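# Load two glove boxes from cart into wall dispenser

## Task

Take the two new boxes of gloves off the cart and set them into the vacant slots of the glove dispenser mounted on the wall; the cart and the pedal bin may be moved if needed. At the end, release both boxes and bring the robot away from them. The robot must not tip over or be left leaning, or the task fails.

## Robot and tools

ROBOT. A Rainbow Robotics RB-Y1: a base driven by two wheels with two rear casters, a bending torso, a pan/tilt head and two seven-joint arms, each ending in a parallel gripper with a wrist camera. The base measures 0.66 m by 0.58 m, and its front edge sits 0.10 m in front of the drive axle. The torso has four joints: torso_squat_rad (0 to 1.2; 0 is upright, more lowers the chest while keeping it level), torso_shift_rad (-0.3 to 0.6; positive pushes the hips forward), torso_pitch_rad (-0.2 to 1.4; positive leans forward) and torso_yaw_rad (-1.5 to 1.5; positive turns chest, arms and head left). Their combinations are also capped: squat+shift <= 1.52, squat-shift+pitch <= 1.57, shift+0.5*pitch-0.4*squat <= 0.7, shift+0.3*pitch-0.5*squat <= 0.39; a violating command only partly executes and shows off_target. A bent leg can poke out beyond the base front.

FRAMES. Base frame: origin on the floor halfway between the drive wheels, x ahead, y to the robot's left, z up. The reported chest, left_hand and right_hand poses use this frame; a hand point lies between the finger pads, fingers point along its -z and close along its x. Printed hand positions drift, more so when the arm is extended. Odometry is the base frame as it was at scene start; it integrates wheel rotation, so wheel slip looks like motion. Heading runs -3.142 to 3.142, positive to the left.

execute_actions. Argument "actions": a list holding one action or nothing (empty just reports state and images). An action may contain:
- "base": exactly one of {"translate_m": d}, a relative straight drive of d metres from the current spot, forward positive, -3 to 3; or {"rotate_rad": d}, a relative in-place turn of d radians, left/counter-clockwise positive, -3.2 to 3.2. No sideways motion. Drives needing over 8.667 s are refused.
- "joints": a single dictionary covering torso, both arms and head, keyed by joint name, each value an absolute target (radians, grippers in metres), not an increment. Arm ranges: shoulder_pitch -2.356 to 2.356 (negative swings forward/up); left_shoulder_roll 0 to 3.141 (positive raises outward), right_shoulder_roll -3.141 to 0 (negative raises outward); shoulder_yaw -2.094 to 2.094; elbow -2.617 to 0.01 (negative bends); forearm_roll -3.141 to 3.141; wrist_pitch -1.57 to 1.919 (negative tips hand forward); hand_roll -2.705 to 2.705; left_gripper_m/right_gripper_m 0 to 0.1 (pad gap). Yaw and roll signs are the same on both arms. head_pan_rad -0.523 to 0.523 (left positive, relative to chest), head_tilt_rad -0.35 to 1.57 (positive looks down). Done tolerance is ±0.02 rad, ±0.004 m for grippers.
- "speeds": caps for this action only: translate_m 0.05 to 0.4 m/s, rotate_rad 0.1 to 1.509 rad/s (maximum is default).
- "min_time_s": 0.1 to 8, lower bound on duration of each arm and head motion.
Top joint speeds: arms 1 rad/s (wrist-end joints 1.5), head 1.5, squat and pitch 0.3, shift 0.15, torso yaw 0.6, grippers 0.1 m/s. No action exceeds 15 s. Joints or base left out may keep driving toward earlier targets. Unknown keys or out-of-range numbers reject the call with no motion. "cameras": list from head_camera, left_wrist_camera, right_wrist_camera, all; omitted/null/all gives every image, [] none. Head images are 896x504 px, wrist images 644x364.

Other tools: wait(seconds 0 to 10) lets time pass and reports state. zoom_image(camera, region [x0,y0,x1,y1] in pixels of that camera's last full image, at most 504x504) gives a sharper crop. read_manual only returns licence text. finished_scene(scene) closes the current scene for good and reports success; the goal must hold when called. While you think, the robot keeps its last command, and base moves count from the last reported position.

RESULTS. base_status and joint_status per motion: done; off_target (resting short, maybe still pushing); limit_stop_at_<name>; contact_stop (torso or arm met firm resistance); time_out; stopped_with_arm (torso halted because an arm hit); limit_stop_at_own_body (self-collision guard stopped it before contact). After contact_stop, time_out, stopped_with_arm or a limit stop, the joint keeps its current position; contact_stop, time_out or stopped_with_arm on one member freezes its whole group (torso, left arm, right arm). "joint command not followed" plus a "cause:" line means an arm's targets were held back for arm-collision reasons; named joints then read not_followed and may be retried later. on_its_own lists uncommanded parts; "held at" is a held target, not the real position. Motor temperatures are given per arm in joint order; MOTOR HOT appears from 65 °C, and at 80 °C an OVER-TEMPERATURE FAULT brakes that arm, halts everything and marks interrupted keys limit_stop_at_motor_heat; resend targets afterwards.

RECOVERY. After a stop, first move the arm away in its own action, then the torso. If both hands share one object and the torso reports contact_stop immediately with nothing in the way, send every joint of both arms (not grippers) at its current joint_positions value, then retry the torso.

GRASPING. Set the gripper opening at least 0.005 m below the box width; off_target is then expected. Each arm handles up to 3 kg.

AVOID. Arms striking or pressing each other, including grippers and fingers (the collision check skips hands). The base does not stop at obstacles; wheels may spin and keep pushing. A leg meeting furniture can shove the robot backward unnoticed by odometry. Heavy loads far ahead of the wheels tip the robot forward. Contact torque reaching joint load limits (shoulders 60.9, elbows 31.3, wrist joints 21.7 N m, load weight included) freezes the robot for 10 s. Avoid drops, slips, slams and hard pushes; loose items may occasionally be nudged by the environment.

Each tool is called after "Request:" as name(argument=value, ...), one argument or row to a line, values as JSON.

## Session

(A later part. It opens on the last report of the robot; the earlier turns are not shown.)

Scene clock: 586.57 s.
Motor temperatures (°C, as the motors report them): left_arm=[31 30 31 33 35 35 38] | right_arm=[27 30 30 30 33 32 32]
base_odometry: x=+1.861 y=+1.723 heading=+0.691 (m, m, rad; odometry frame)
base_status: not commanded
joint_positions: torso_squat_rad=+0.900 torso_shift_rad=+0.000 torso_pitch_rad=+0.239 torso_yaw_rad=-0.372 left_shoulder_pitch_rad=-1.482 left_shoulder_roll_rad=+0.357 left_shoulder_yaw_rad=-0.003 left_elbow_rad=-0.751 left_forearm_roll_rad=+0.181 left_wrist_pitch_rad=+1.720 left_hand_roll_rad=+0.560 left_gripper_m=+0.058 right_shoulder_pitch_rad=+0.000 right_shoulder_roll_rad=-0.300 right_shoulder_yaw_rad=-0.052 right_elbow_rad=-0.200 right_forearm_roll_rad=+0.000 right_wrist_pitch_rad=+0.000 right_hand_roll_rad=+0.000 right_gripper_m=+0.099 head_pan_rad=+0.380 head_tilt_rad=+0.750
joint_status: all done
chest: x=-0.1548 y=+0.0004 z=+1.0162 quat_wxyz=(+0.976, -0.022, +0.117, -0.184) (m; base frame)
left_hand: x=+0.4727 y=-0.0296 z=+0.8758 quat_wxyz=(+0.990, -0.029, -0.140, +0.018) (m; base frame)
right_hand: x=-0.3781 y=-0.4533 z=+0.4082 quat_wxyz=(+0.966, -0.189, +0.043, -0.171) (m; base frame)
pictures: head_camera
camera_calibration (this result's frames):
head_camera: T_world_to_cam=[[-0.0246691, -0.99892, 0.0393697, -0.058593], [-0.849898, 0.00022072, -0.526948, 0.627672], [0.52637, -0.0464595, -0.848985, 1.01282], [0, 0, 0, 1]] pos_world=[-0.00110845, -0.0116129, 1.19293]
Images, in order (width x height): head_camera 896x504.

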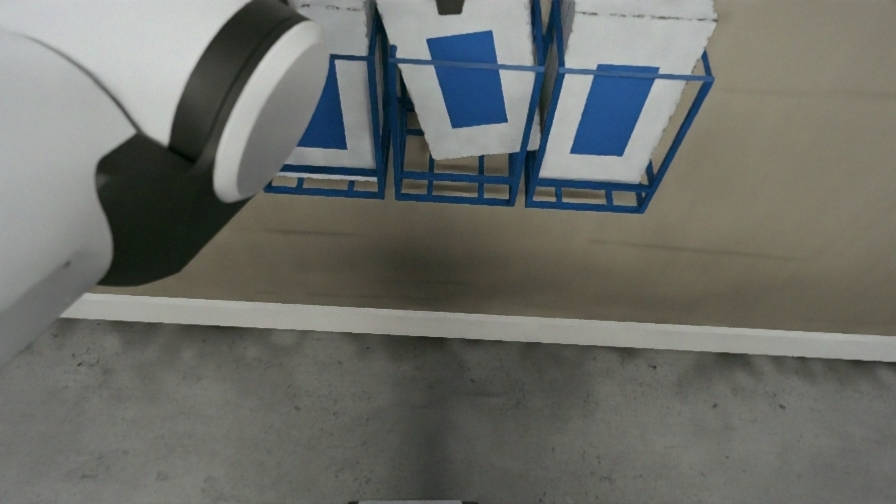

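Request:
execute_actions(
  actions=[
    {"joints":{"torso_squat_rad":0.86}},
  ],
  cameras=[],
)

Request:
execute_actions(
  actions=[
    {"joints":{"left_forearm_roll_rad":0.08,"torso_yaw_rad":-0.4},"min_time_s":1.5},
  ],
  cameras=["head_camera"],
)

Scene clock: 593.63 s.
Motor temperatures (°C, as the motors report them): left_arm=[31 30 31 33 36 35 38] | right_arm=[27 30 30 30 33 32 32]
base_odometry: x=+1.861 y=+1.723 heading=+0.691 (m, m, rad; odometry frame)
base_status: not commanded
joint_positions: torso_squat_rad=+0.860 torso_shift_rad=+0.000 torso_pitch_rad=+0.240 torso_yaw_rad=-0.372 left_shoulder_pitch_rad=-1.480 left_shoulder_roll_rad=+0.358 left_shoulder_yaw_rad=-0.003 left_elbow_rad=-0.750 left_forearm_roll_rad=+0.181 left_wrist_pitch_rad=+1.720 left_hand_roll_rad=+0.560 left_gripper_m=+0.058 right_shoulder_pitch_rad=+0.000 right_shoulder_roll_rad=-0.300 right_shoulder_yaw_rad=-0.052 right_elbow_rad=-0.200 right_forearm_roll_rad=+0.000 right_wrist_pitch_rad=+0.000 right_hand_roll_rad=+0.000 right_gripper_m=+0.099 head_pan_rad=+0.380 head_tilt_rad=+0.750
joint_status: all done
chest: x=-0.1544 y=+0.0004 z=+1.0377 quat_wxyz=(+0.976, -0.022, +0.118, -0.184) (m; base frame)
left_hand: x=+0.4730 y=-0.0286 z=+0.8956 quat_wxyz=(+0.990, -0.028, -0.138, +0.019) (m; base frame)
right_hand: x=-0.3783 y=-0.4533 z=+0.4300 quat_wxyz=(+0.966, -0.189, +0.043, -0.171) (m; base frame)
pictures: none
No camera images: the call's "cameras" was empty. Leave "cameras" out to get every camera's image.

Scene clock: 595.43 s.
Motor temperatures (°C, as the motors report them): left_arm=[31 30 31 33 36 35 38] | right_arm=[27 30 30 30 33 32 32]
base_odometry: x=+1.861 y=+1.723 heading=+0.691 (m, m, rad; odometry frame)
base_status: not commanded
joint_positions: torso_squat_rad=+0.860 torso_shift_rad=+0.000 torso_pitch_rad=+0.240 torso_yaw_rad=-0.400 left_shoulder_pitch_rad=-1.480 left_shoulder_roll_rad=+0.358 left_shoulder_yaw_rad=-0.003 left_elbow_rad=-0.750 left_forearm_roll_rad=+0.081 left_wrist_pitch_rad=+1.720 left_hand_roll_rad=+0.560 left_gripper_m=+0.057 right_shoulder_pitch_rad=+0.000 right_shoulder_roll_rad=-0.300 right_shoulder_yaw_rad=-0.052 right_elbow_rad=-0.200 right_forearm_roll_rad=+0.000 right_wrist_pitch_rad=+0.000 right_hand_roll_rad=+0.000 right_gripper_m=+0.099 head_pan_rad=+0.380 head_tilt_rad=+0.750
joint_status: all done
chest: x=-0.1544 y=+0.0004 z=+1.0377 quat_wxyz=(+0.973, -0.024, +0.117, -0.197) (m; base frame)
left_hand: x=+0.4829 y=-0.0269 z=+0.8987 quat_wxyz=(+0.986, +0.008, -0.163, +0.020) (m; base frame)
right_hand: x=-0.3905 y=-0.4511 z=+0.4330 quat_wxyz=(+0.963, -0.192, +0.045, -0.184) (m; base frame)
pictures: head_camera
camera_calibration (this result's frames):
head_camera: T_world_to_cam=[[-0.0516149, -0.997605, 0.0460527, -0.0704853], [-0.850093, 0.0196888, -0.526264, 0.638603], [0.524097, -0.0663121, -0.849073, 1.03064], [0, 0, 0, 1]] pos_world=[-0.000919317, -0.0145461, 1.21441]
Images, in order (width x height): head_camera 896x504.

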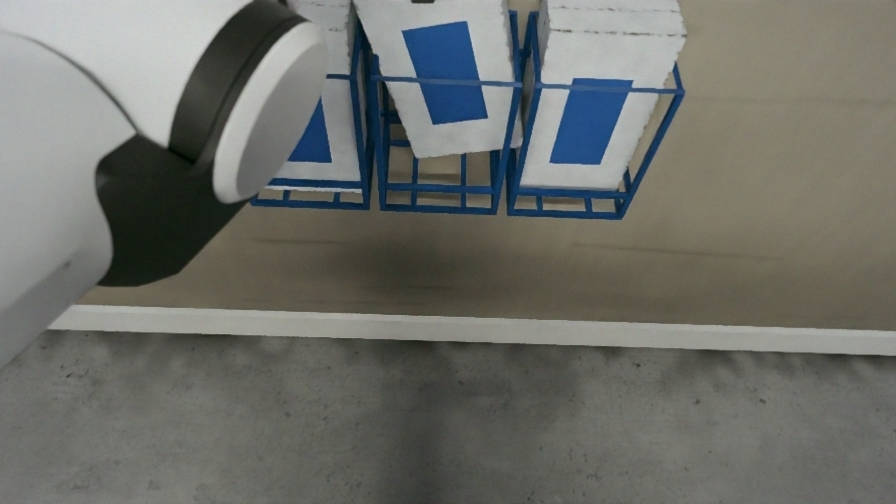

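Request:
execute_actions(
  actions=[
    {"joints":{"left_gripper_m":0.1}},
  ],
  cameras=[],
)

Request:
execute_actions(
  actions=[
    {"joints":{"torso_squat_rad":0.7}},
  ],
  cameras=[],
)

Request:
execute_actions(
  actions=[
    {"joints":{"left_forearm_roll_rad":0.5,"torso_yaw_rad":-0.3,"left_hand_roll_rad":0.53,"head_pan_rad":0.3,"left_shoulder_roll_rad":0.36}},
  ],
  cameras=["head_camera"],
)

Scene clock: 606.03 s.
Motor temperatures (°C, as the motors report them): left_arm=[32 31 31 33 36 36 38] | right_arm=[27 30 30 30 33 32 32]
base_odometry: x=+1.861 y=+1.723 heading=+0.691 (m, m, rad; odometry frame)
base_status: not commanded
joint_positions: torso_squat_rad=+0.860 torso_shift_rad=-0.001 torso_pitch_rad=+0.238 torso_yaw_rad=-0.400 left_shoulder_pitch_rad=-1.478 left_shoulder_roll_rad=+0.356 left_shoulder_yaw_rad=-0.003 left_elbow_rad=-0.748 left_forearm_roll_rad=+0.082 left_wrist_pitch_rad=+1.724 left_hand_roll_rad=+0.560 left_gripper_m=+0.088 right_shoulder_pitch_rad=+0.000 right_shoulder_roll_rad=-0.300 right_shoulder_yaw_rad=-0.052 right_elbow_rad=-0.200 right_forearm_roll_rad=+0.000 right_wrist_pitch_rad=+0.000 right_hand_roll_rad=+0.000 right_gripper_m=+0.099 head_pan_rad=+0.380 head_tilt_rad=+0.750
joint_status: left_gripper_m off_target (ended at +0.088, target +0.100)
chest: x=-0.1554 y=+0.0005 z=+1.0378 quat_wxyz=(+0.973, -0.024, +0.117, -0.197) (m; base frame)
left_hand: x=+0.4805 y=-0.0265 z=+0.8977 quat_wxyz=(+0.987, +0.009, -0.160, +0.020) (m; base frame)
right_hand: x=-0.3903 y=-0.4511 z=+0.4326 quat_wxyz=(+0.963, -0.192, +0.044, -0.184) (m; base frame)
pictures: none
No camera images: the call's "cameras" was empty. Leave "cameras" out to get every camera's image.

Scene clock: 607.40 s.
Motor temperatures (°C, as the motors report them): left_arm=[32 31 31 33 37 38 38] | right_arm=[27 30 30 30 33 32 32]
base_odometry: x=+1.861 y=+1.723 heading=+0.691 (m, m, rad; odometry frame)
base_status: not commanded
joint_positions: torso_squat_rad=+0.700 torso_shift_rad=-0.001 torso_pitch_rad=+0.239 torso_yaw_rad=-0.400 left_shoulder_pitch_rad=-1.474 left_shoulder_roll_rad=+0.354 left_shoulder_yaw_rad=-0.003 left_elbow_rad=-0.746 left_forearm_roll_rad=+0.082 left_wrist_pitch_rad=+1.724 left_hand_roll_rad=+0.560 left_gripper_m=+0.090 right_shoulder_pitch_rad=+0.000 right_shoulder_roll_rad=-0.300 right_shoulder_yaw_rad=-0.052 right_elbow_rad=-0.200 right_forearm_roll_rad=+0.000 right_wrist_pitch_rad=+0.000 right_hand_roll_rad=+0.000 right_gripper_m=+0.099 head_pan_rad=+0.380 head_tilt_rad=+0.750
joint_status: all done
chest: x=-0.1550 y=+0.0006 z=+1.1164 quat_wxyz=(+0.973, -0.024, +0.117, -0.197) (m; base frame)
left_hand: x=+0.4797 y=-0.0262 z=+0.9727 quat_wxyz=(+0.987, +0.010, -0.157, +0.019) (m; base frame)
right_hand: x=-0.3906 y=-0.4510 z=+0.5115 quat_wxyz=(+0.963, -0.192, +0.045, -0.184) (m; base frame)
pictures: none
No camera images: the call's "cameras" was empty. Leave "cameras" out to get every camera's image.

Scene clock: 608.93 s.
Motor temperatures (°C, as the motors report them): left_arm=[32 31 31 34 36 38 38] | right_arm=[27 30 30 30 33 32 32]
base_odometry: x=+1.861 y=+1.723 heading=+0.691 (m, m, rad; odometry frame)
base_status: not commanded
joint_positions: torso_squat_rad=+0.700 torso_shift_rad=+0.000 torso_pitch_rad=+0.240 torso_yaw_rad=-0.300 left_shoulder_pitch_rad=-1.480 left_shoulder_roll_rad=+0.360 left_shoulder_yaw_rad=-0.003 left_elbow_rad=-0.750 left_forearm_roll_rad=+0.500 left_wrist_pitch_rad=+1.720 left_hand_roll_rad=+0.530 left_gripper_m=+0.100 right_shoulder_pitch_rad=+0.000 right_shoulder_roll_rad=-0.300 right_shoulder_yaw_rad=-0.052 right_elbow_rad=-0.200 right_forearm_roll_rad=+0.000 right_wrist_pitch_rad=+0.000 right_hand_roll_rad=+0.000 right_gripper_m=+0.099 head_pan_rad=+0.300 head_tilt_rad=+0.750
joint_status: all done
on_its_own: left_gripper_m moved +0.010 to your old target +0.100
chest: x=-0.1545 y=+0.0006 z=+1.1164 quat_wxyz=(+0.982, -0.018, +0.118, -0.148) (m; base frame)
left_hand: x=+0.4390 y=-0.0442 z=+0.9774 quat_wxyz=(+0.987, -0.146, -0.065, -0.005) (m; base frame)
right_hand: x=-0.3462 y=-0.4573 z=+0.5009 quat_wxyz=(+0.973, -0.183, +0.038, -0.137) (m; base frame)
pictures: head_camera
camera_calibration (this result's frames):
head_camera: T_world_to_cam=[[-0.0319373, -0.998632, 0.0414024, -0.0640421], [-0.850204, 0.00536529, -0.526425, 0.680485], [0.525483, -0.0520131, -0.849213, 1.09756], [0, 0, 0, 1]] pos_world=[-0.000244808, -0.0105179, 1.29294]
Images, in order (width x height): head_camera 896x504.

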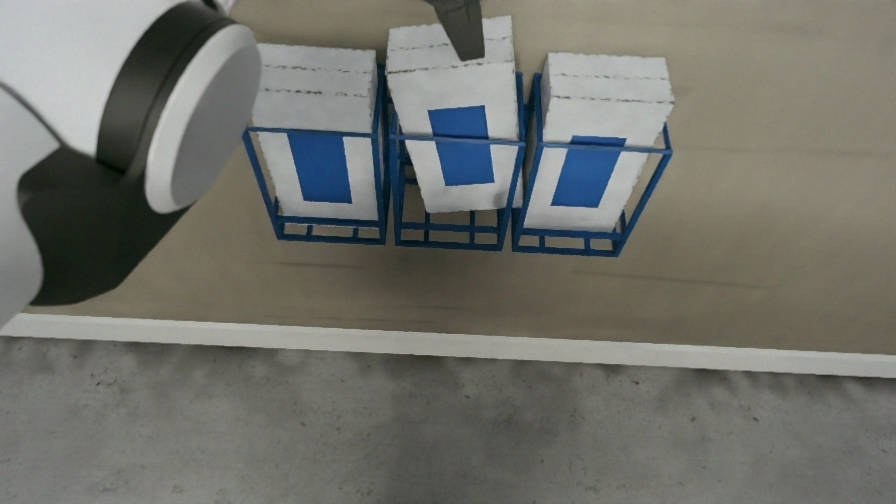

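Request:
execute_actions(
  actions=[
    {"joints":{"torso_squat_rad":0.86}},
  ],
  cameras=[],
)

Request:
execute_actions(
  actions=[
    {"joints":{"left_gripper_m":0.04}},
  ],
  cameras=[],
)

Request:
execute_actions(
  actions=[
    {"joints":{"torso_squat_rad":0.5}},
  ],
  cameras=["head_camera"],
)

Scene clock: 619.60 s.
Motor temperatures (°C, as the motors report them): left_arm=[32 30 31 33 36 37 38] | right_arm=[27 30 30 30 33 32 32]
base_odometry: x=+1.861 y=+1.723 heading=+0.691 (m, m, rad; odometry frame)
base_status: not commanded
joint_positions: torso_squat_rad=+0.860 torso_shift_rad=+0.000 torso_pitch_rad=+0.240 torso_yaw_rad=-0.300 left_shoulder_pitch_rad=-1.480 left_shoulder_roll_rad=+0.360 left_shoulder_yaw_rad=-0.003 left_elbow_rad=-0.750 left_forearm_roll_rad=+0.500 left_wrist_pitch_rad=+1.720 left_hand_roll_rad=+0.530 left_gripper_m=+0.100 right_shoulder_pitch_rad=+0.000 right_shoulder_roll_rad=-0.300 right_shoulder_yaw_rad=-0.052 right_elbow_rad=-0.200 right_forearm_roll_rad=+0.000 right_wrist_pitch_rad=+0.000 right_hand_roll_rad=+0.000 right_gripper_m=+0.099 head_pan_rad=+0.300 head_tilt_rad=+0.750
joint_status: all done
chest: x=-0.1546 y=+0.0005 z=+1.0378 quat_wxyz=(+0.982, -0.018, +0.118, -0.148) (m; base frame)
left_hand: x=+0.4391 y=-0.0443 z=+0.8990 quat_wxyz=(+0.987, -0.146, -0.066, -0.005) (m; base frame)
right_hand: x=-0.3461 y=-0.4574 z=+0.4222 quat_wxyz=(+0.973, -0.183, +0.038, -0.137) (m; base frame)
pictures: none
No camera images: the call's "cameras" was empty. Leave "cameras" out to get every camera's image.

Scene clock: 620.70 s.
Motor temperatures (°C, as the motors report them): left_arm=[32 30 31 33 35 36 38] | right_arm=[27 30 30 30 33 32 32]
base_odometry: x=+1.861 y=+1.723 heading=+0.691 (m, m, rad; odometry frame)
base_status: not commanded
joint_positions: torso_squat_rad=+0.860 torso_shift_rad=+0.000 torso_pitch_rad=+0.240 torso_yaw_rad=-0.300 left_shoulder_pitch_rad=-1.480 left_shoulder_roll_rad=+0.360 left_shoulder_yaw_rad=-0.003 left_elbow_rad=-0.750 left_forearm_roll_rad=+0.500 left_wrist_pitch_rad=+1.720 left_hand_roll_rad=+0.530 left_gripper_m=+0.040 right_shoulder_pitch_rad=+0.000 right_shoulder_roll_rad=-0.300 right_shoulder_yaw_rad=-0.052 right_elbow_rad=-0.200 right_forearm_roll_rad=+0.000 right_wrist_pitch_rad=+0.000 right_hand_roll_rad=+0.000 right_gripper_m=+0.099 head_pan_rad=+0.300 head_tilt_rad=+0.750
joint_status: all done
chest: x=-0.1546 y=+0.0005 z=+1.0378 quat_wxyz=(+0.982, -0.018, +0.118, -0.148) (m; base frame)
left_hand: x=+0.4391 y=-0.0443 z=+0.8990 quat_wxyz=(+0.987, -0.146, -0.066, -0.005) (m; base frame)
right_hand: x=-0.3461 y=-0.4574 z=+0.4222 quat_wxyz=(+0.973, -0.183, +0.038, -0.137) (m; base frame)
pictures: none
No camera images: the call's "cameras" was empty. Leave "cameras" out to get every camera's image.

Scene clock: 622.77 s.
Motor temperatures (°C, as the motors report them): left_arm=[32 30 31 33 35 36 38] | right_arm=[27 30 30 30 33 32 32]
base_odometry: x=+1.861 y=+1.723 heading=+0.691 (m, m, rad; odometry frame)
base_status: not commanded
joint_positions: torso_squat_rad=+0.500 torso_shift_rad=+0.000 torso_pitch_rad=+0.240 torso_yaw_rad=-0.300 left_shoulder_pitch_rad=-1.480 left_shoulder_roll_rad=+0.360 left_shoulder_yaw_rad=-0.003 left_elbow_rad=-0.750 left_forearm_roll_rad=+0.500 left_wrist_pitch_rad=+1.720 left_hand_roll_rad=+0.530 left_gripper_m=+0.040 right_shoulder_pitch_rad=+0.000 right_shoulder_roll_rad=-0.300 right_shoulder_yaw_rad=-0.052 right_elbow_rad=-0.200 right_forearm_roll_rad=+0.000 right_wrist_pitch_rad=+0.000 right_hand_roll_rad=+0.000 right_gripper_m=+0.099 head_pan_rad=+0.300 head_tilt_rad=+0.750
joint_status: all done
chest: x=-0.1545 y=+0.0007 z=+1.1953 quat_wxyz=(+0.982, -0.018, +0.118, -0.148) (m; base frame)
left_hand: x=+0.4392 y=-0.0442 z=+1.0564 quat_wxyz=(+0.987, -0.146, -0.065, -0.005) (m; base frame)
right_hand: x=-0.3462 y=-0.4572 z=+0.5798 quat_wxyz=(+0.973, -0.183, +0.038, -0.137) (m; base frame)
pictures: head_camera
camera_calibration (this result's frames):
head_camera: T_world_to_cam=[[-0.0319313, -0.998632, 0.041407, -0.0672383], [-0.850278, 0.005365, -0.526307, 0.721936], [0.525365, -0.0520131, -0.849286, 1.1646], [0, 0, 0, 1]] pos_world=[-0.000143749, -0.0104449, 1.37183]
Images, in order (width x height): head_camera 896x504.

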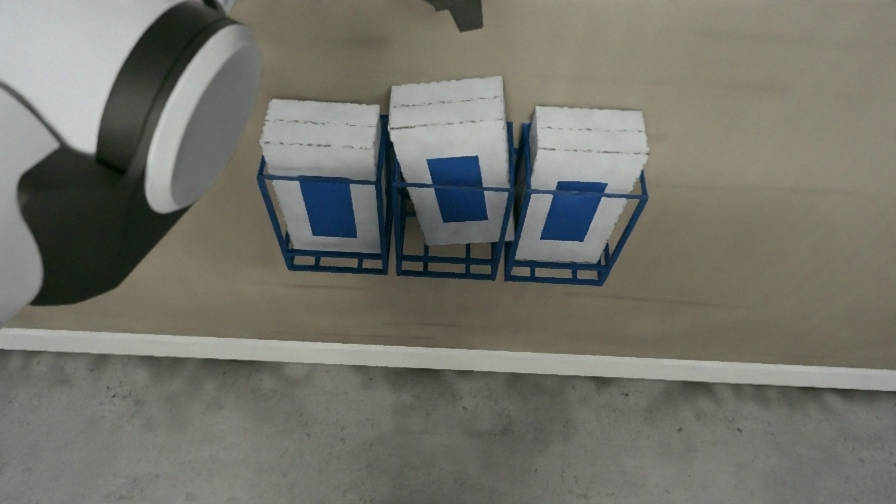

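Request:
execute_actions(
  actions=[
    {"joints":{"left_gripper_m":0.1,"torso_squat_rad":0.75,"left_forearm_roll_rad":0.45}},
  ],
  cameras=[],
)

Request:
execute_actions(
  actions=[
    {"joints":{"torso_squat_rad":0.905}},
  ],
  cameras=["left_wrist_camera"],
)

Request:
execute_actions(
  actions=[
    {"joints":{"left_gripper_m":0.04}},
  ],
  cameras=[],
)

Request:
execute_actions(
  actions=[
    {"joints":{"torso_squat_rad":0.5}},
  ],
  cameras=["head_camera"],
)

Scene clock: 633.90 s.
Motor temperatures (°C, as the motors report them): left_arm=[32 30 31 33 35 35 38] | right_arm=[27 30 30 30 33 32 32]
base_odometry: x=+1.861 y=+1.723 heading=+0.691 (m, m, rad; odometry frame)
base_status: not commanded
joint_positions: torso_squat_rad=+0.750 torso_shift_rad=+0.000 torso_pitch_rad=+0.240 torso_yaw_rad=-0.300 left_shoulder_pitch_rad=-1.480 left_shoulder_roll_rad=+0.360 left_shoulder_yaw_rad=-0.003 left_elbow_rad=-0.750 left_forearm_roll_rad=+0.450 left_wrist_pitch_rad=+1.720 left_hand_roll_rad=+0.530 left_gripper_m=+0.100 right_shoulder_pitch_rad=+0.000 right_shoulder_roll_rad=-0.300 right_shoulder_yaw_rad=-0.052 right_elbow_rad=-0.200 right_forearm_roll_rad=+0.000 right_wrist_pitch_rad=+0.000 right_hand_roll_rad=+0.000 right_gripper_m=+0.099 head_pan_rad=+0.300 head_tilt_rad=+0.750
joint_status: all done
chest: x=-0.1546 y=+0.0006 z=+1.0933 quat_wxyz=(+0.982, -0.018, +0.118, -0.148) (m; base frame)
left_hand: x=+0.4450 y=-0.0347 z=+0.9527 quat_wxyz=(+0.989, -0.125, -0.077, +0.002) (m; base frame)
right_hand: x=-0.3461 y=-0.4573 z=+0.4777 quat_wxyz=(+0.973, -0.183, +0.038, -0.137) (m; base frame)
pictures: none
No camera images: the call's "cameras" was empty. Leave "cameras" out to get every camera's image.

Scene clock: 635.20 s.
Motor temperatures (°C, as the motors report them): left_arm=[32 30 31 33 35 35 38] | right_arm=[27 30 30 30 33 32 32]
base_odometry: x=+1.861 y=+1.723 heading=+0.691 (m, m, rad; odometry frame)
base_status: not commanded
joint_positions: torso_squat_rad=+0.905 torso_shift_rad=+0.000 torso_pitch_rad=+0.239 torso_yaw_rad=-0.300 left_shoulder_pitch_rad=-1.483 left_shoulder_roll_rad=+0.361 left_shoulder_yaw_rad=-0.003 left_elbow_rad=-0.752 left_forearm_roll_rad=+0.450 left_wrist_pitch_rad=+1.720 left_hand_roll_rad=+0.530 left_gripper_m=+0.100 right_shoulder_pitch_rad=+0.000 right_shoulder_roll_rad=-0.300 right_shoulder_yaw_rad=-0.052 right_elbow_rad=-0.200 right_forearm_roll_rad=+0.000 right_wrist_pitch_rad=+0.000 right_hand_roll_rad=+0.000 right_gripper_m=+0.099 head_pan_rad=+0.300 head_tilt_rad=+0.750
joint_status: all done
chest: x=-0.1549 y=+0.0005 z=+1.0135 quat_wxyz=(+0.982, -0.018, +0.118, -0.148) (m; base frame)
left_hand: x=+0.4456 y=-0.0350 z=+0.8754 quat_wxyz=(+0.989, -0.126, -0.080, +0.001) (m; base frame)
right_hand: x=-0.3460 y=-0.4574 z=+0.3977 quat_wxyz=(+0.973, -0.182, +0.037, -0.137) (m; base frame)
pictures: left_wrist_camera
camera_calibration (this result's frames):
left_wrist_camera: T_world_to_cam=[[0.985305, 0.0170569, 0.169949, -0.587097], [-0.131615, -0.558348, 0.8191, -0.652871], [0.108862, -0.829432, -0.547898, 0.492163], [0, 0, 0, 1]] pos_world=[0.438964, 0.0537003, 0.904198]
Images, in order (width x height): left_wrist_camera 644x364.

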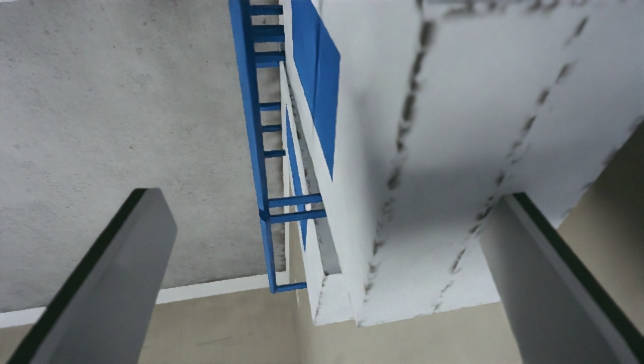

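Scene clock: 636.30 s.
Motor temperatures (°C, as the motors report them): left_arm=[32 30 31 33 35 35 38] | right_arm=[27 30 30 30 33 32 32]
base_odometry: x=+1.861 y=+1.723 heading=+0.691 (m, m, rad; odometry frame)
base_status: not commanded
joint_positions: torso_squat_rad=+0.905 torso_shift_rad=+0.000 torso_pitch_rad=+0.239 torso_yaw_rad=-0.300 left_shoulder_pitch_rad=-1.484 left_shoulder_roll_rad=+0.362 left_shoulder_yaw_rad=-0.003 left_elbow_rad=-0.752 left_forearm_roll_rad=+0.450 left_wrist_pitch_rad=+1.720 left_hand_roll_rad=+0.530 left_gripper_m=+0.040 right_shoulder_pitch_rad=+0.000 right_shoulder_roll_rad=-0.300 right_shoulder_yaw_rad=-0.052 right_elbow_rad=-0.200 right_forearm_roll_rad=+0.000 right_wrist_pitch_rad=+0.000 right_hand_roll_rad=+0.000 right_gripper_m=+0.099 head_pan_rad=+0.300 head_tilt_rad=+0.750
joint_status: all done
chest: x=-0.1549 y=+0.0005 z=+1.0135 quat_wxyz=(+0.982, -0.018, +0.118, -0.148) (m; base frame)
left_hand: x=+0.4461 y=-0.0347 z=+0.8762 quat_wxyz=(+0.989, -0.126, -0.081, +0.002) (m; base frame)
right_hand: x=-0.3460 y=-0.4574 z=+0.3977 quat_wxyz=(+0.973, -0.182, +0.037, -0.137) (m; base frame)
pictures: none
No camera images: the call's "cameras" was empty. Leave "cameras" out to get every camera's image.

Scene clock: 638.53 s.
Motor temperatures (°C, as the motors report them): left_arm=[32 30 31 33 35 35 38] | right_arm=[27 30 30 30 33 32 32]
base_odometry: x=+1.861 y=+1.723 heading=+0.691 (m, m, rad; odometry frame)
base_status: not commanded
joint_positions: torso_squat_rad=+0.500 torso_shift_rad=+0.000 torso_pitch_rad=+0.240 torso_yaw_rad=-0.300 left_shoulder_pitch_rad=-1.481 left_shoulder_roll_rad=+0.360 left_shoulder_yaw_rad=-0.003 left_elbow_rad=-0.750 left_forearm_roll_rad=+0.450 left_wrist_pitch_rad=+1.720 left_hand_roll_rad=+0.530 left_gripper_m=+0.040 right_shoulder_pitch_rad=+0.000 right_shoulder_roll_rad=-0.300 right_shoulder_yaw_rad=-0.052 right_elbow_rad=-0.200 right_forearm_roll_rad=+0.000 right_wrist_pitch_rad=+0.000 right_hand_roll_rad=+0.000 right_gripper_m=+0.099 head_pan_rad=+0.300 head_tilt_rad=+0.750
joint_status: all done
chest: x=-0.1545 y=+0.0007 z=+1.1953 quat_wxyz=(+0.982, -0.018, +0.118, -0.148) (m; base frame)
left_hand: x=+0.4454 y=-0.0345 z=+1.0550 quat_wxyz=(+0.989, -0.125, -0.078, +0.002) (m; base frame)
right_hand: x=-0.3462 y=-0.4572 z=+0.5798 quat_wxyz=(+0.973, -0.183, +0.038, -0.136) (m; base frame)
pictures: head_camera
camera_calibration (this result's frames):
head_camera: T_world_to_cam=[[-0.0318741, -0.998634, 0.0413928, -0.0672126], [-0.850278, 0.00532379, -0.526307, 0.721935], [0.525368, -0.051971, -0.849286, 1.16461], [0, 0, 0, 1]] pos_world=[-0.000143747, -0.0104386, 1.37183]
Images, in order (width x height): head_camera 896x504.

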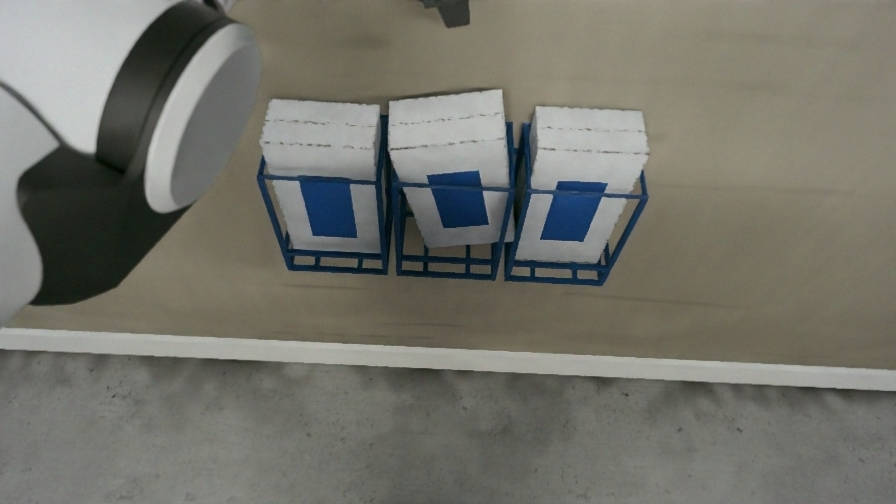

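Request:
execute_actions(
  actions=[
    {"joints":{"left_gripper_m":0.1,"torso_squat_rad":0.75,"left_forearm_roll_rad":0.47}},
  ],
  cameras=[],
)

Request:
execute_actions(
  actions=[
    {"joints":{"torso_squat_rad":0.925}},
  ],
  cameras=["left_wrist_camera"],
)

Request:
execute_actions(
  actions=[
    {"joints":{"left_gripper_m":0.04}},
  ],
  cameras=[],
)

Request:
execute_actions(
  actions=[
    {"joints":{"torso_squat_rad":0.5}},
  ],
  cameras=["head_camera"],
)

Scene clock: 647.97 s.
Motor temperatures (°C, as the motors report them): left_arm=[32 30 31 33 34 35 38] | right_arm=[27 30 30 30 33 32 32]
base_odometry: x=+1.861 y=+1.723 heading=+0.691 (m, m, rad; odometry frame)
base_status: not commanded
joint_positions: torso_squat_rad=+0.750 torso_shift_rad=+0.000 torso_pitch_rad=+0.240 torso_yaw_rad=-0.300 left_shoulder_pitch_rad=-1.481 left_shoulder_roll_rad=+0.360 left_shoulder_yaw_rad=-0.003 left_elbow_rad=-0.750 left_forearm_roll_rad=+0.470 left_wrist_pitch_rad=+1.720 left_hand_roll_rad=+0.530 left_gripper_m=+0.100 right_shoulder_pitch_rad=+0.000 right_shoulder_roll_rad=-0.300 right_shoulder_yaw_rad=-0.052 right_elbow_rad=-0.200 right_forearm_roll_rad=+0.000 right_wrist_pitch_rad=+0.000 right_hand_roll_rad=+0.000 right_gripper_m=+0.099 head_pan_rad=+0.300 head_tilt_rad=+0.750
joint_status: all done
chest: x=-0.1546 y=+0.0006 z=+1.0933 quat_wxyz=(+0.982, -0.018, +0.118, -0.148) (m; base frame)
left_hand: x=+0.4428 y=-0.0384 z=+0.9536 quat_wxyz=(+0.988, -0.134, -0.073, -0.001) (m; base frame)
right_hand: x=-0.3461 y=-0.4573 z=+0.4776 quat_wxyz=(+0.973, -0.183, +0.038, -0.137) (m; base frame)
pictures: none
No camera images: the call's "cameras" was empty. Leave "cameras" out to get every camera's image.

Scene clock: 649.33 s.
Motor temperatures (°C, as the motors report them): left_arm=[32 30 31 33 34 34 38] | right_arm=[27 30 30 30 33 32 32]
base_odometry: x=+1.861 y=+1.723 heading=+0.691 (m, m, rad; odometry frame)
base_status: not commanded
joint_positions: torso_squat_rad=+0.925 torso_shift_rad=+0.000 torso_pitch_rad=+0.240 torso_yaw_rad=-0.300 left_shoulder_pitch_rad=-1.481 left_shoulder_roll_rad=+0.360 left_shoulder_yaw_rad=-0.003 left_elbow_rad=-0.750 left_forearm_roll_rad=+0.470 left_wrist_pitch_rad=+1.720 left_hand_roll_rad=+0.530 left_gripper_m=+0.100 right_shoulder_pitch_rad=+0.000 right_shoulder_roll_rad=-0.300 right_shoulder_yaw_rad=-0.052 right_elbow_rad=-0.200 right_forearm_roll_rad=+0.000 right_wrist_pitch_rad=+0.000 right_hand_roll_rad=+0.000 right_gripper_m=+0.099 head_pan_rad=+0.300 head_tilt_rad=+0.750
joint_status: all done
chest: x=-0.1546 y=+0.0005 z=+1.0024 quat_wxyz=(+0.982, -0.018, +0.118, -0.148) (m; base frame)
left_hand: x=+0.4429 y=-0.0385 z=+0.8628 quat_wxyz=(+0.988, -0.134, -0.073, -0.001) (m; base frame)
right_hand: x=-0.3461 y=-0.4574 z=+0.3868 quat_wxyz=(+0.973, -0.183, +0.038, -0.137) (m; base frame)
pictures: left_wrist_camera
camera_calibration (this result's frames):
left_wrist_camera: T_world_to_cam=[[0.987537, 0.0119797, 0.156933, -0.572176], [-0.12515, -0.544871, 0.829128, -0.65592], [0.095441, -0.838434, -0.536581, 0.478456], [0, 0, 0, 1]] pos_world=[0.437292, 0.0506163, 0.890365]
Images, in order (width x height): left_wrist_camera 644x364.

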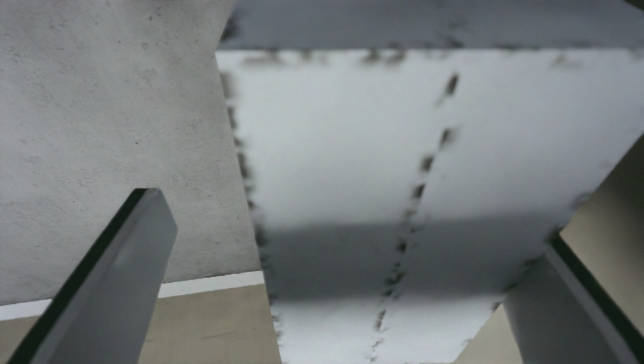

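Scene clock: 650.43 s.
Motor temperatures (°C, as the motors report them): left_arm=[32 30 31 33 34 35 38] | right_arm=[27 30 30 30 33 32 32]
base_odometry: x=+1.861 y=+1.723 heading=+0.691 (m, m, rad; odometry frame)
base_status: not commanded
joint_positions: torso_squat_rad=+0.925 torso_shift_rad=+0.000 torso_pitch_rad=+0.240 torso_yaw_rad=-0.300 left_shoulder_pitch_rad=-1.483 left_shoulder_roll_rad=+0.363 left_shoulder_yaw_rad=-0.003 left_elbow_rad=-0.752 left_forearm_roll_rad=+0.469 left_wrist_pitch_rad=+1.718 left_hand_roll_rad=+0.530 left_gripper_m=+0.060 right_shoulder_pitch_rad=+0.000 right_shoulder_roll_rad=-0.300 right_shoulder_yaw_rad=-0.052 right_elbow_rad=-0.200 right_forearm_roll_rad=+0.000 right_wrist_pitch_rad=+0.000 right_hand_roll_rad=+0.000 right_gripper_m=+0.099 head_pan_rad=+0.300 head_tilt_rad=+0.750
joint_status: left_gripper_m off_target (ended at +0.060, target +0.040)
chest: x=-0.1544 y=+0.0005 z=+1.0024 quat_wxyz=(+0.982, -0.018, +0.118, -0.148) (m; base frame)
left_hand: x=+0.4447 y=-0.0380 z=+0.8648 quat_wxyz=(+0.988, -0.134, -0.076, +0.000) (m; base frame)
right_hand: x=-0.3461 y=-0.4574 z=+0.3868 quat_wxyz=(+0.973, -0.183, +0.038, -0.137) (m; base frame)
pictures: none
No camera images: the call's "cameras" was empty. Leave "cameras" out to get every camera's image.

Scene clock: 652.73 s.
Motor temperatures (°C, as the motors report them): left_arm=[32 30 31 33 34 35 38] | right_arm=[27 30 30 30 33 32 32]
base_odometry: x=+1.861 y=+1.723 heading=+0.691 (m, m, rad; odometry frame)
base_status: not commanded
joint_positions: torso_squat_rad=+0.500 torso_shift_rad=+0.000 torso_pitch_rad=+0.240 torso_yaw_rad=-0.300 left_shoulder_pitch_rad=-1.480 left_shoulder_roll_rad=+0.360 left_shoulder_yaw_rad=-0.003 left_elbow_rad=-0.750 left_forearm_roll_rad=+0.470 left_wrist_pitch_rad=+1.720 left_hand_roll_rad=+0.530 left_gripper_m=+0.060 right_shoulder_pitch_rad=+0.000 right_shoulder_roll_rad=-0.300 right_shoulder_yaw_rad=-0.052 right_elbow_rad=-0.200 right_forearm_roll_rad=+0.000 right_wrist_pitch_rad=+0.000 right_hand_roll_rad=+0.000 right_gripper_m=+0.099 head_pan_rad=+0.300 head_tilt_rad=+0.750
joint_status: all done
chest: x=-0.1543 y=+0.0007 z=+1.1953 quat_wxyz=(+0.982, -0.018, +0.118, -0.148) (m; base frame)
left_hand: x=+0.4428 y=-0.0382 z=+1.0548 quat_wxyz=(+0.988, -0.133, -0.072, -0.001) (m; base frame)
right_hand: x=-0.3462 y=-0.4572 z=+0.5798 quat_wxyz=(+0.973, -0.183, +0.038, -0.136) (m; base frame)
pictures: head_camera
camera_calibration (this result's frames):
head_camera: T_world_to_cam=[[-0.0318677, -0.998634, 0.0414017, -0.0672178], [-0.85041, 0.00532673, -0.526093, 0.721764], [0.525154, -0.0519738, -0.849419, 1.16465], [0, 0, 0, 1]] pos_world=[0.0000308368, -0.0104391, 1.37178]
Images, in order (width x height): head_camera 896x504.

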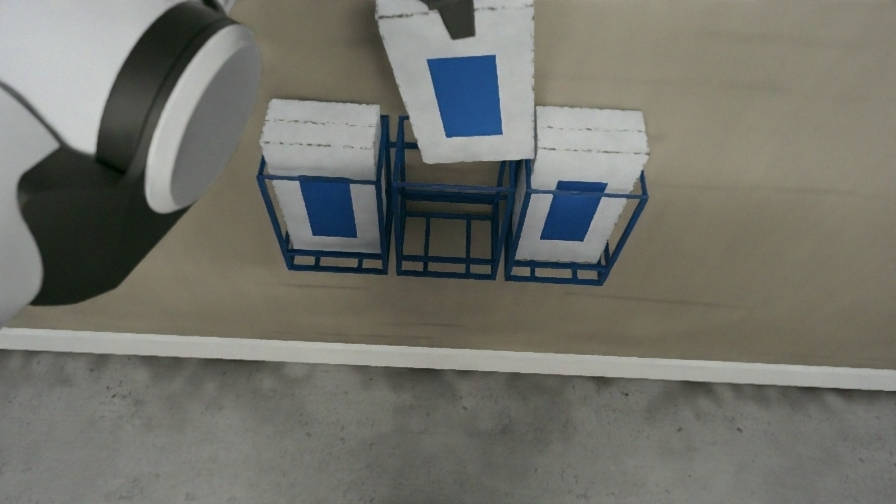

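Request:
execute_actions(
  actions=[
    {"joints":{"left_forearm_roll_rad":0.33,"torso_yaw_rad":-0.32,"left_hand_roll_rad":0.52},"min_time_s":1.5},
  ],
  cameras=["head_camera"],
)

Scene clock: 665.87 s.
Motor temperatures (°C, as the motors report them): left_arm=[32 30 31 33 34 34 38] | right_arm=[27 30 30 30 33 32 32]
base_odometry: x=+1.861 y=+1.723 heading=+0.691 (m, m, rad; odometry frame)
base_status: not commanded
joint_positions: torso_squat_rad=+0.500 torso_shift_rad=+0.000 torso_pitch_rad=+0.240 torso_yaw_rad=-0.320 left_shoulder_pitch_rad=-1.480 left_shoulder_roll_rad=+0.359 left_shoulder_yaw_rad=-0.003 left_elbow_rad=-0.750 left_forearm_roll_rad=+0.330 left_wrist_pitch_rad=+1.721 left_hand_roll_rad=+0.520 left_gripper_m=+0.060 right_shoulder_pitch_rad=+0.000 right_shoulder_roll_rad=-0.300 right_shoulder_yaw_rad=-0.052 right_elbow_rad=-0.200 right_forearm_roll_rad=+0.000 right_wrist_pitch_rad=+0.000 right_hand_roll_rad=+0.000 right_gripper_m=+0.099 head_pan_rad=+0.300 head_tilt_rad=+0.750
joint_status: all done
chest: x=-0.1544 y=+0.0006 z=+1.1953 quat_wxyz=(+0.980, -0.019, +0.118, -0.158) (m; base frame)
left_hand: x=+0.4579 y=-0.0237 z=+1.0517 quat_wxyz=(+0.992, -0.078, -0.104, +0.004) (m; base frame)
right_hand: x=-0.3552 y=-0.4563 z=+0.5820 quat_wxyz=(+0.971, -0.184, +0.039, -0.146) (m; base frame)
pictures: head_camera
camera_calibration (this result's frames):
head_camera: T_world_to_cam=[[-0.0512863, -0.997619, 0.0461191, -0.0758754], [-0.850143, 0.0193792, -0.526195, 0.721888], [0.524048, -0.0661944, -0.849112, 1.16415], [0, 0, 0, 1]] pos_world=[-0.000252809, -0.0126243, 1.37185]
Images, in order (width x height): head_camera 896x504.

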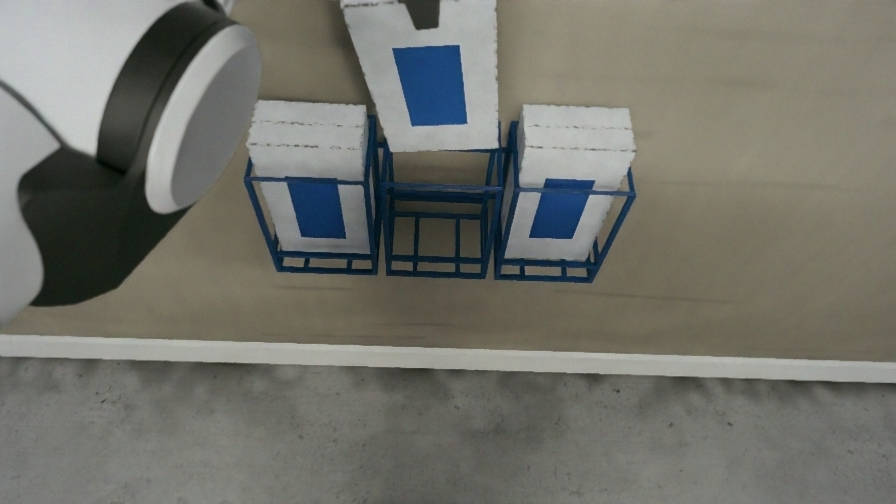

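Request:
execute_actions(
  actions=[
    {"joints":{"left_forearm_roll_rad":0.25,"torso_yaw_rad":-0.352,"left_hand_roll_rad":0.53},"min_time_s":1.2},
  ],
  cameras=["head_camera"],
)

Request:
execute_actions(
  actions=[
    {"joints":{"torso_squat_rad":0.78}},
  ],
  cameras=["head_camera"],
)

Scene clock: 674.10 s.
Motor temperatures (°C, as the motors report them): left_arm=[32 30 31 33 34 35 38] | right_arm=[27 30 30 30 33 32 32]
base_odometry: x=+1.861 y=+1.723 heading=+0.691 (m, m, rad; odometry frame)
base_status: not commanded
joint_positions: torso_squat_rad=+0.500 torso_shift_rad=+0.000 torso_pitch_rad=+0.240 torso_yaw_rad=-0.352 left_shoulder_pitch_rad=-1.480 left_shoulder_roll_rad=+0.359 left_shoulder_yaw_rad=-0.003 left_elbow_rad=-0.749 left_forearm_roll_rad=+0.251 left_wrist_pitch_rad=+1.721 left_hand_roll_rad=+0.530 left_gripper_m=+0.059 right_shoulder_pitch_rad=+0.000 right_shoulder_roll_rad=-0.300 right_shoulder_yaw_rad=-0.052 right_elbow_rad=-0.200 right_forearm_roll_rad=+0.000 right_wrist_pitch_rad=+0.000 right_hand_roll_rad=+0.000 right_gripper_m=+0.099 head_pan_rad=+0.300 head_tilt_rad=+0.750
joint_status: all done
chest: x=-0.1544 y=+0.0006 z=+1.1953 quat_wxyz=(+0.977, -0.021, +0.118, -0.174) (m; base frame)
left_hand: x=+0.4660 y=-0.0281 z=+1.0518 quat_wxyz=(+0.991, -0.050, -0.122, +0.005) (m; base frame)
right_hand: x=-0.3694 y=-0.4545 z=+0.5855 quat_wxyz=(+0.968, -0.188, +0.042, -0.161) (m; base frame)
pictures: head_camera
camera_calibration (this result's frames):
head_camera: T_world_to_cam=[[-0.0822817, -0.995161, 0.053702, -0.0897294], [-0.849175, 0.0418022, -0.526454, 0.722318], [0.521662, -0.0889199, -0.848506, 1.16308], [0, 0, 0, 1]] pos_world=[-0.000742809, -0.0160688, 1.37197]
Images, in order (width x height): head_camera 896x504.

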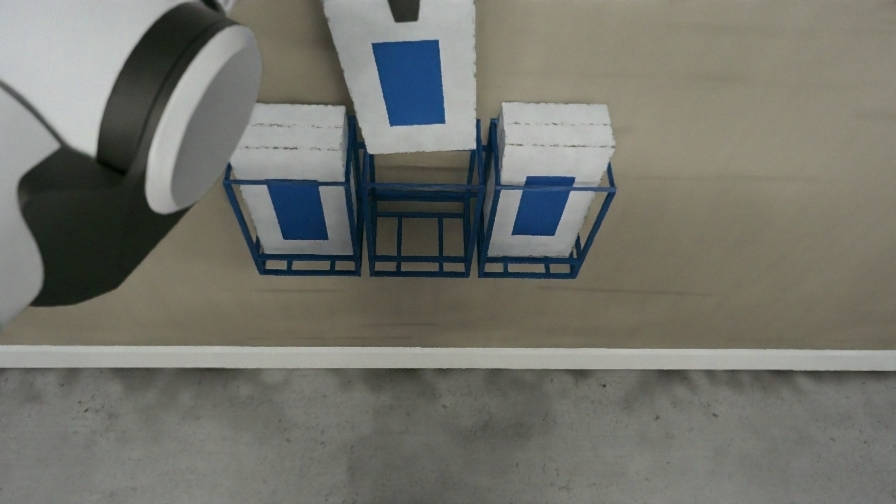

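Scene clock: 675.87 s.
Motor temperatures (°C, as the motors report them): left_arm=[32 30 31 33 34 35 38] | right_arm=[27 30 30 30 33 32 32]
base_odometry: x=+1.861 y=+1.723 heading=+0.691 (m, m, rad; odometry frame)
base_status: not commanded
joint_positions: torso_squat_rad=+0.780 torso_shift_rad=+0.000 torso_pitch_rad=+0.240 torso_yaw_rad=-0.352 left_shoulder_pitch_rad=-1.480 left_shoulder_roll_rad=+0.359 left_shoulder_yaw_rad=-0.003 left_elbow_rad=-0.750 left_forearm_roll_rad=+0.250 left_wrist_pitch_rad=+1.721 left_hand_roll_rad=+0.530 left_gripper_m=+0.059 right_shoulder_pitch_rad=+0.000 right_shoulder_roll_rad=-0.300 right_shoulder_yaw_rad=-0.052 right_elbow_rad=-0.200 right_forearm_roll_rad=+0.000 right_wrist_pitch_rad=+0.000 right_hand_roll_rad=+0.000 right_gripper_m=+0.099 head_pan_rad=+0.300 head_tilt_rad=+0.750
joint_status: all done
chest: x=-0.1546 y=+0.0005 z=+1.0787 quat_wxyz=(+0.977, -0.021, +0.118, -0.174) (m; base frame)
left_hand: x=+0.4660 y=-0.0284 z=+0.9357 quat_wxyz=(+0.991, -0.051, -0.122, +0.005) (m; base frame)
right_hand: x=-0.3693 y=-0.4546 z=+0.4687 quat_wxyz=(+0.968, -0.188, +0.042, -0.161) (m; base frame)
pictures: head_camera
camera_calibration (this result's frames):
head_camera: T_world_to_cam=[[-0.0823193, -0.99516, 0.0536754, -0.0835629], [-0.848976, 0.0418148, -0.526774, 0.661158], [0.521979, -0.0889328, -0.848309, 1.06404], [0, 0, 0, 1]] pos_world=[-0.000977642, -0.0161767, 1.2554]
Images, in order (width x height): head_camera 896x504.

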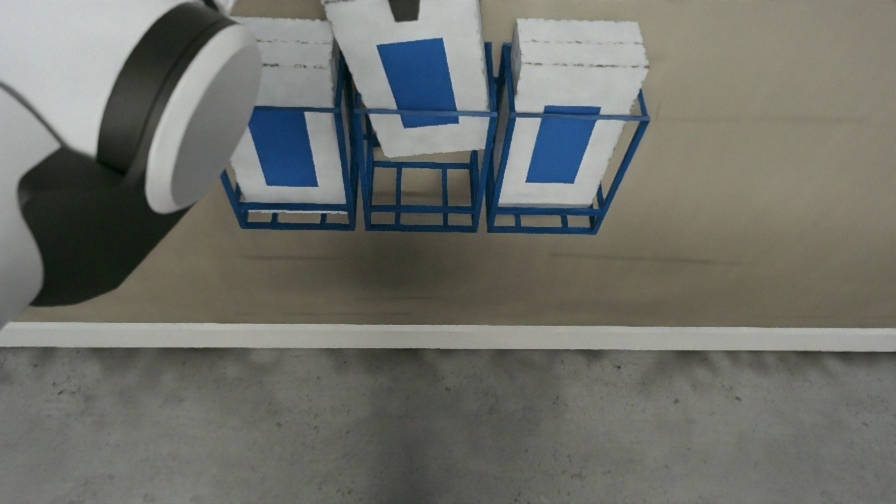

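Request:
execute_actions(
  actions=[
    {"joints":{"torso_yaw_rad":-0.395,"left_hand_roll_rad":0.57,"head_pan_rad":0.39},"min_time_s":1.2},
  ],
  cameras=["head_camera"],
)

Scene clock: 681.93 s.
Motor temperatures (°C, as the motors report them): left_arm=[32 30 31 33 34 35 38] | right_arm=[27 30 30 30 33 32 32]
base_odometry: x=+1.861 y=+1.723 heading=+0.691 (m, m, rad; odometry frame)
base_status: not commanded
joint_positions: torso_squat_rad=+0.780 torso_shift_rad=+0.000 torso_pitch_rad=+0.240 torso_yaw_rad=-0.395 left_shoulder_pitch_rad=-1.480 left_shoulder_roll_rad=+0.359 left_shoulder_yaw_rad=-0.003 left_elbow_rad=-0.750 left_forearm_roll_rad=+0.250 left_wrist_pitch_rad=+1.720 left_hand_roll_rad=+0.570 left_gripper_m=+0.059 right_shoulder_pitch_rad=+0.000 right_shoulder_roll_rad=-0.300 right_shoulder_yaw_rad=-0.052 right_elbow_rad=-0.200 right_forearm_roll_rad=+0.000 right_wrist_pitch_rad=+0.000 right_hand_roll_rad=+0.000 right_gripper_m=+0.099 head_pan_rad=+0.390 head_tilt_rad=+0.750
joint_status: all done
chest: x=-0.1545 y=+0.0005 z=+1.0787 quat_wxyz=(+0.974, -0.024, +0.117, -0.195) (m; base frame)
left_hand: x=+0.4643 y=-0.0555 z=+0.9360 quat_wxyz=(+0.991, -0.060, -0.120, +0.004) (m; base frame)
right_hand: x=-0.3882 y=-0.4514 z=+0.4734 quat_wxyz=(+0.963, -0.192, +0.045, -0.182) (m; base frame)
pictures: head_camera
camera_calibration (this result's frames):
head_camera: T_world_to_cam=[[-0.0368314, -0.998415, 0.0425553, -0.0664208], [-0.850147, 0.0089222, -0.52647, 0.660213], [0.525255, -0.0555689, -0.849128, 1.06579], [0, 0, 0, 1]] pos_world=[-0.000978683, -0.0129815, 1.2554]
Images, in order (width x height): head_camera 896x504.

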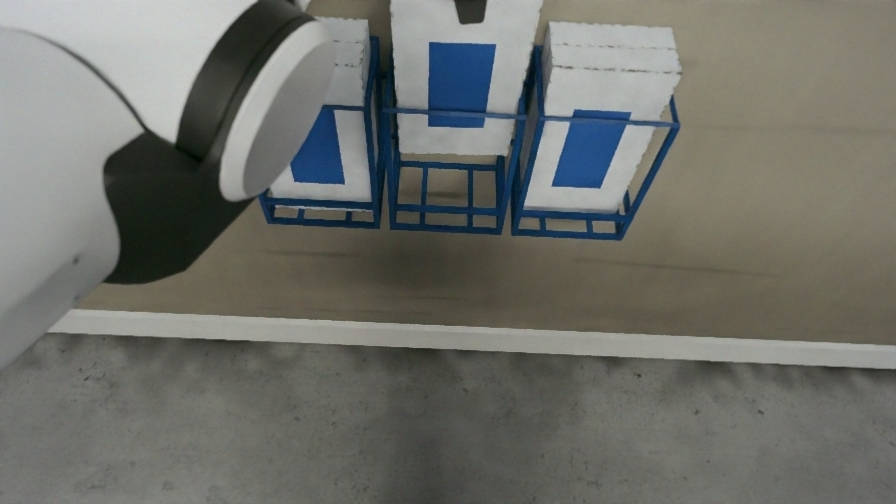

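Request:
execute_actions(
  actions=[
    {"joints":{"torso_squat_rad":0.91}},
  ],
  cameras=["head_camera"],
)

Scene clock: 707.10 s.
Motor temperatures (°C, as the motors report them): left_arm=[33 30 31 34 34 34 38] | right_arm=[27 30 30 30 33 32 32]
base_odometry: x=+1.861 y=+1.723 heading=+0.691 (m, m, rad; odometry frame)
base_status: not commanded
joint_positions: torso_squat_rad=+0.910 torso_shift_rad=-0.001 torso_pitch_rad=+0.237 torso_yaw_rad=-0.395 left_shoulder_pitch_rad=-1.487 left_shoulder_roll_rad=+0.361 left_shoulder_yaw_rad=-0.002 left_elbow_rad=-0.754 left_forearm_roll_rad=+0.250 left_wrist_pitch_rad=+1.720 left_hand_roll_rad=+0.570 left_gripper_m=+0.060 right_shoulder_pitch_rad=+0.000 right_shoulder_roll_rad=-0.300 right_shoulder_yaw_rad=-0.052 right_elbow_rad=-0.200 right_forearm_roll_rad=+0.000 right_wrist_pitch_rad=+0.000 right_hand_roll_rad=+0.000 right_gripper_m=+0.099 head_pan_rad=+0.390 head_tilt_rad=+0.750
joint_status: all done
chest: x=-0.1559 y=+0.0005 z=+1.0108 quat_wxyz=(+0.974, -0.023, +0.116, -0.195) (m; base frame)
left_hand: x=+0.4649 y=-0.0570 z=+0.8754 quat_wxyz=(+0.990, -0.063, -0.127, +0.004) (m; base frame)
right_hand: x=-0.3878 y=-0.4515 z=+0.4048 quat_wxyz=(+0.964, -0.191, +0.043, -0.182) (m; base frame)
pictures: head_camera
camera_calibration (this result's frames):
head_camera: T_world_to_cam=[[-0.036935, -0.998413, 0.0425015, -0.0635817], [-0.848616, 0.00887716, -0.528935, 0.626029], [0.527718, -0.0556037, -0.847598, 1.00763], [0, 0, 0, 1]] pos_world=[-0.00283308, -0.0130105, 1.18789]
Images, in order (width x height): head_camera 896x504.

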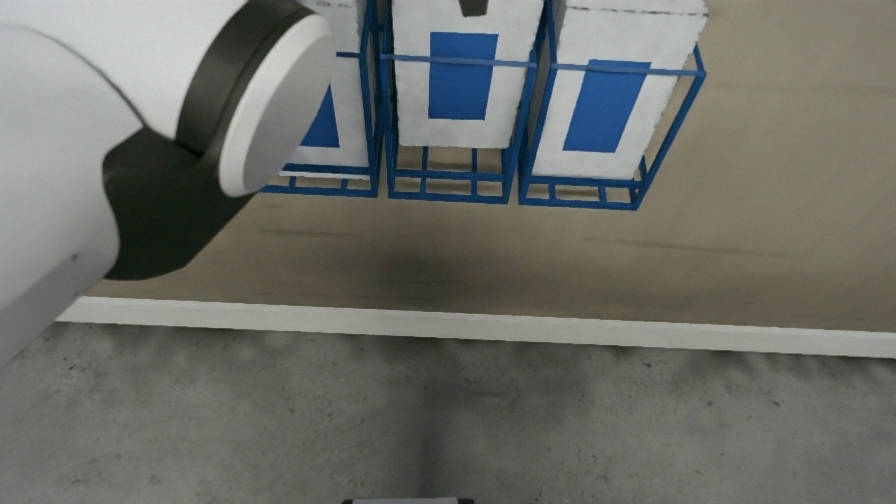

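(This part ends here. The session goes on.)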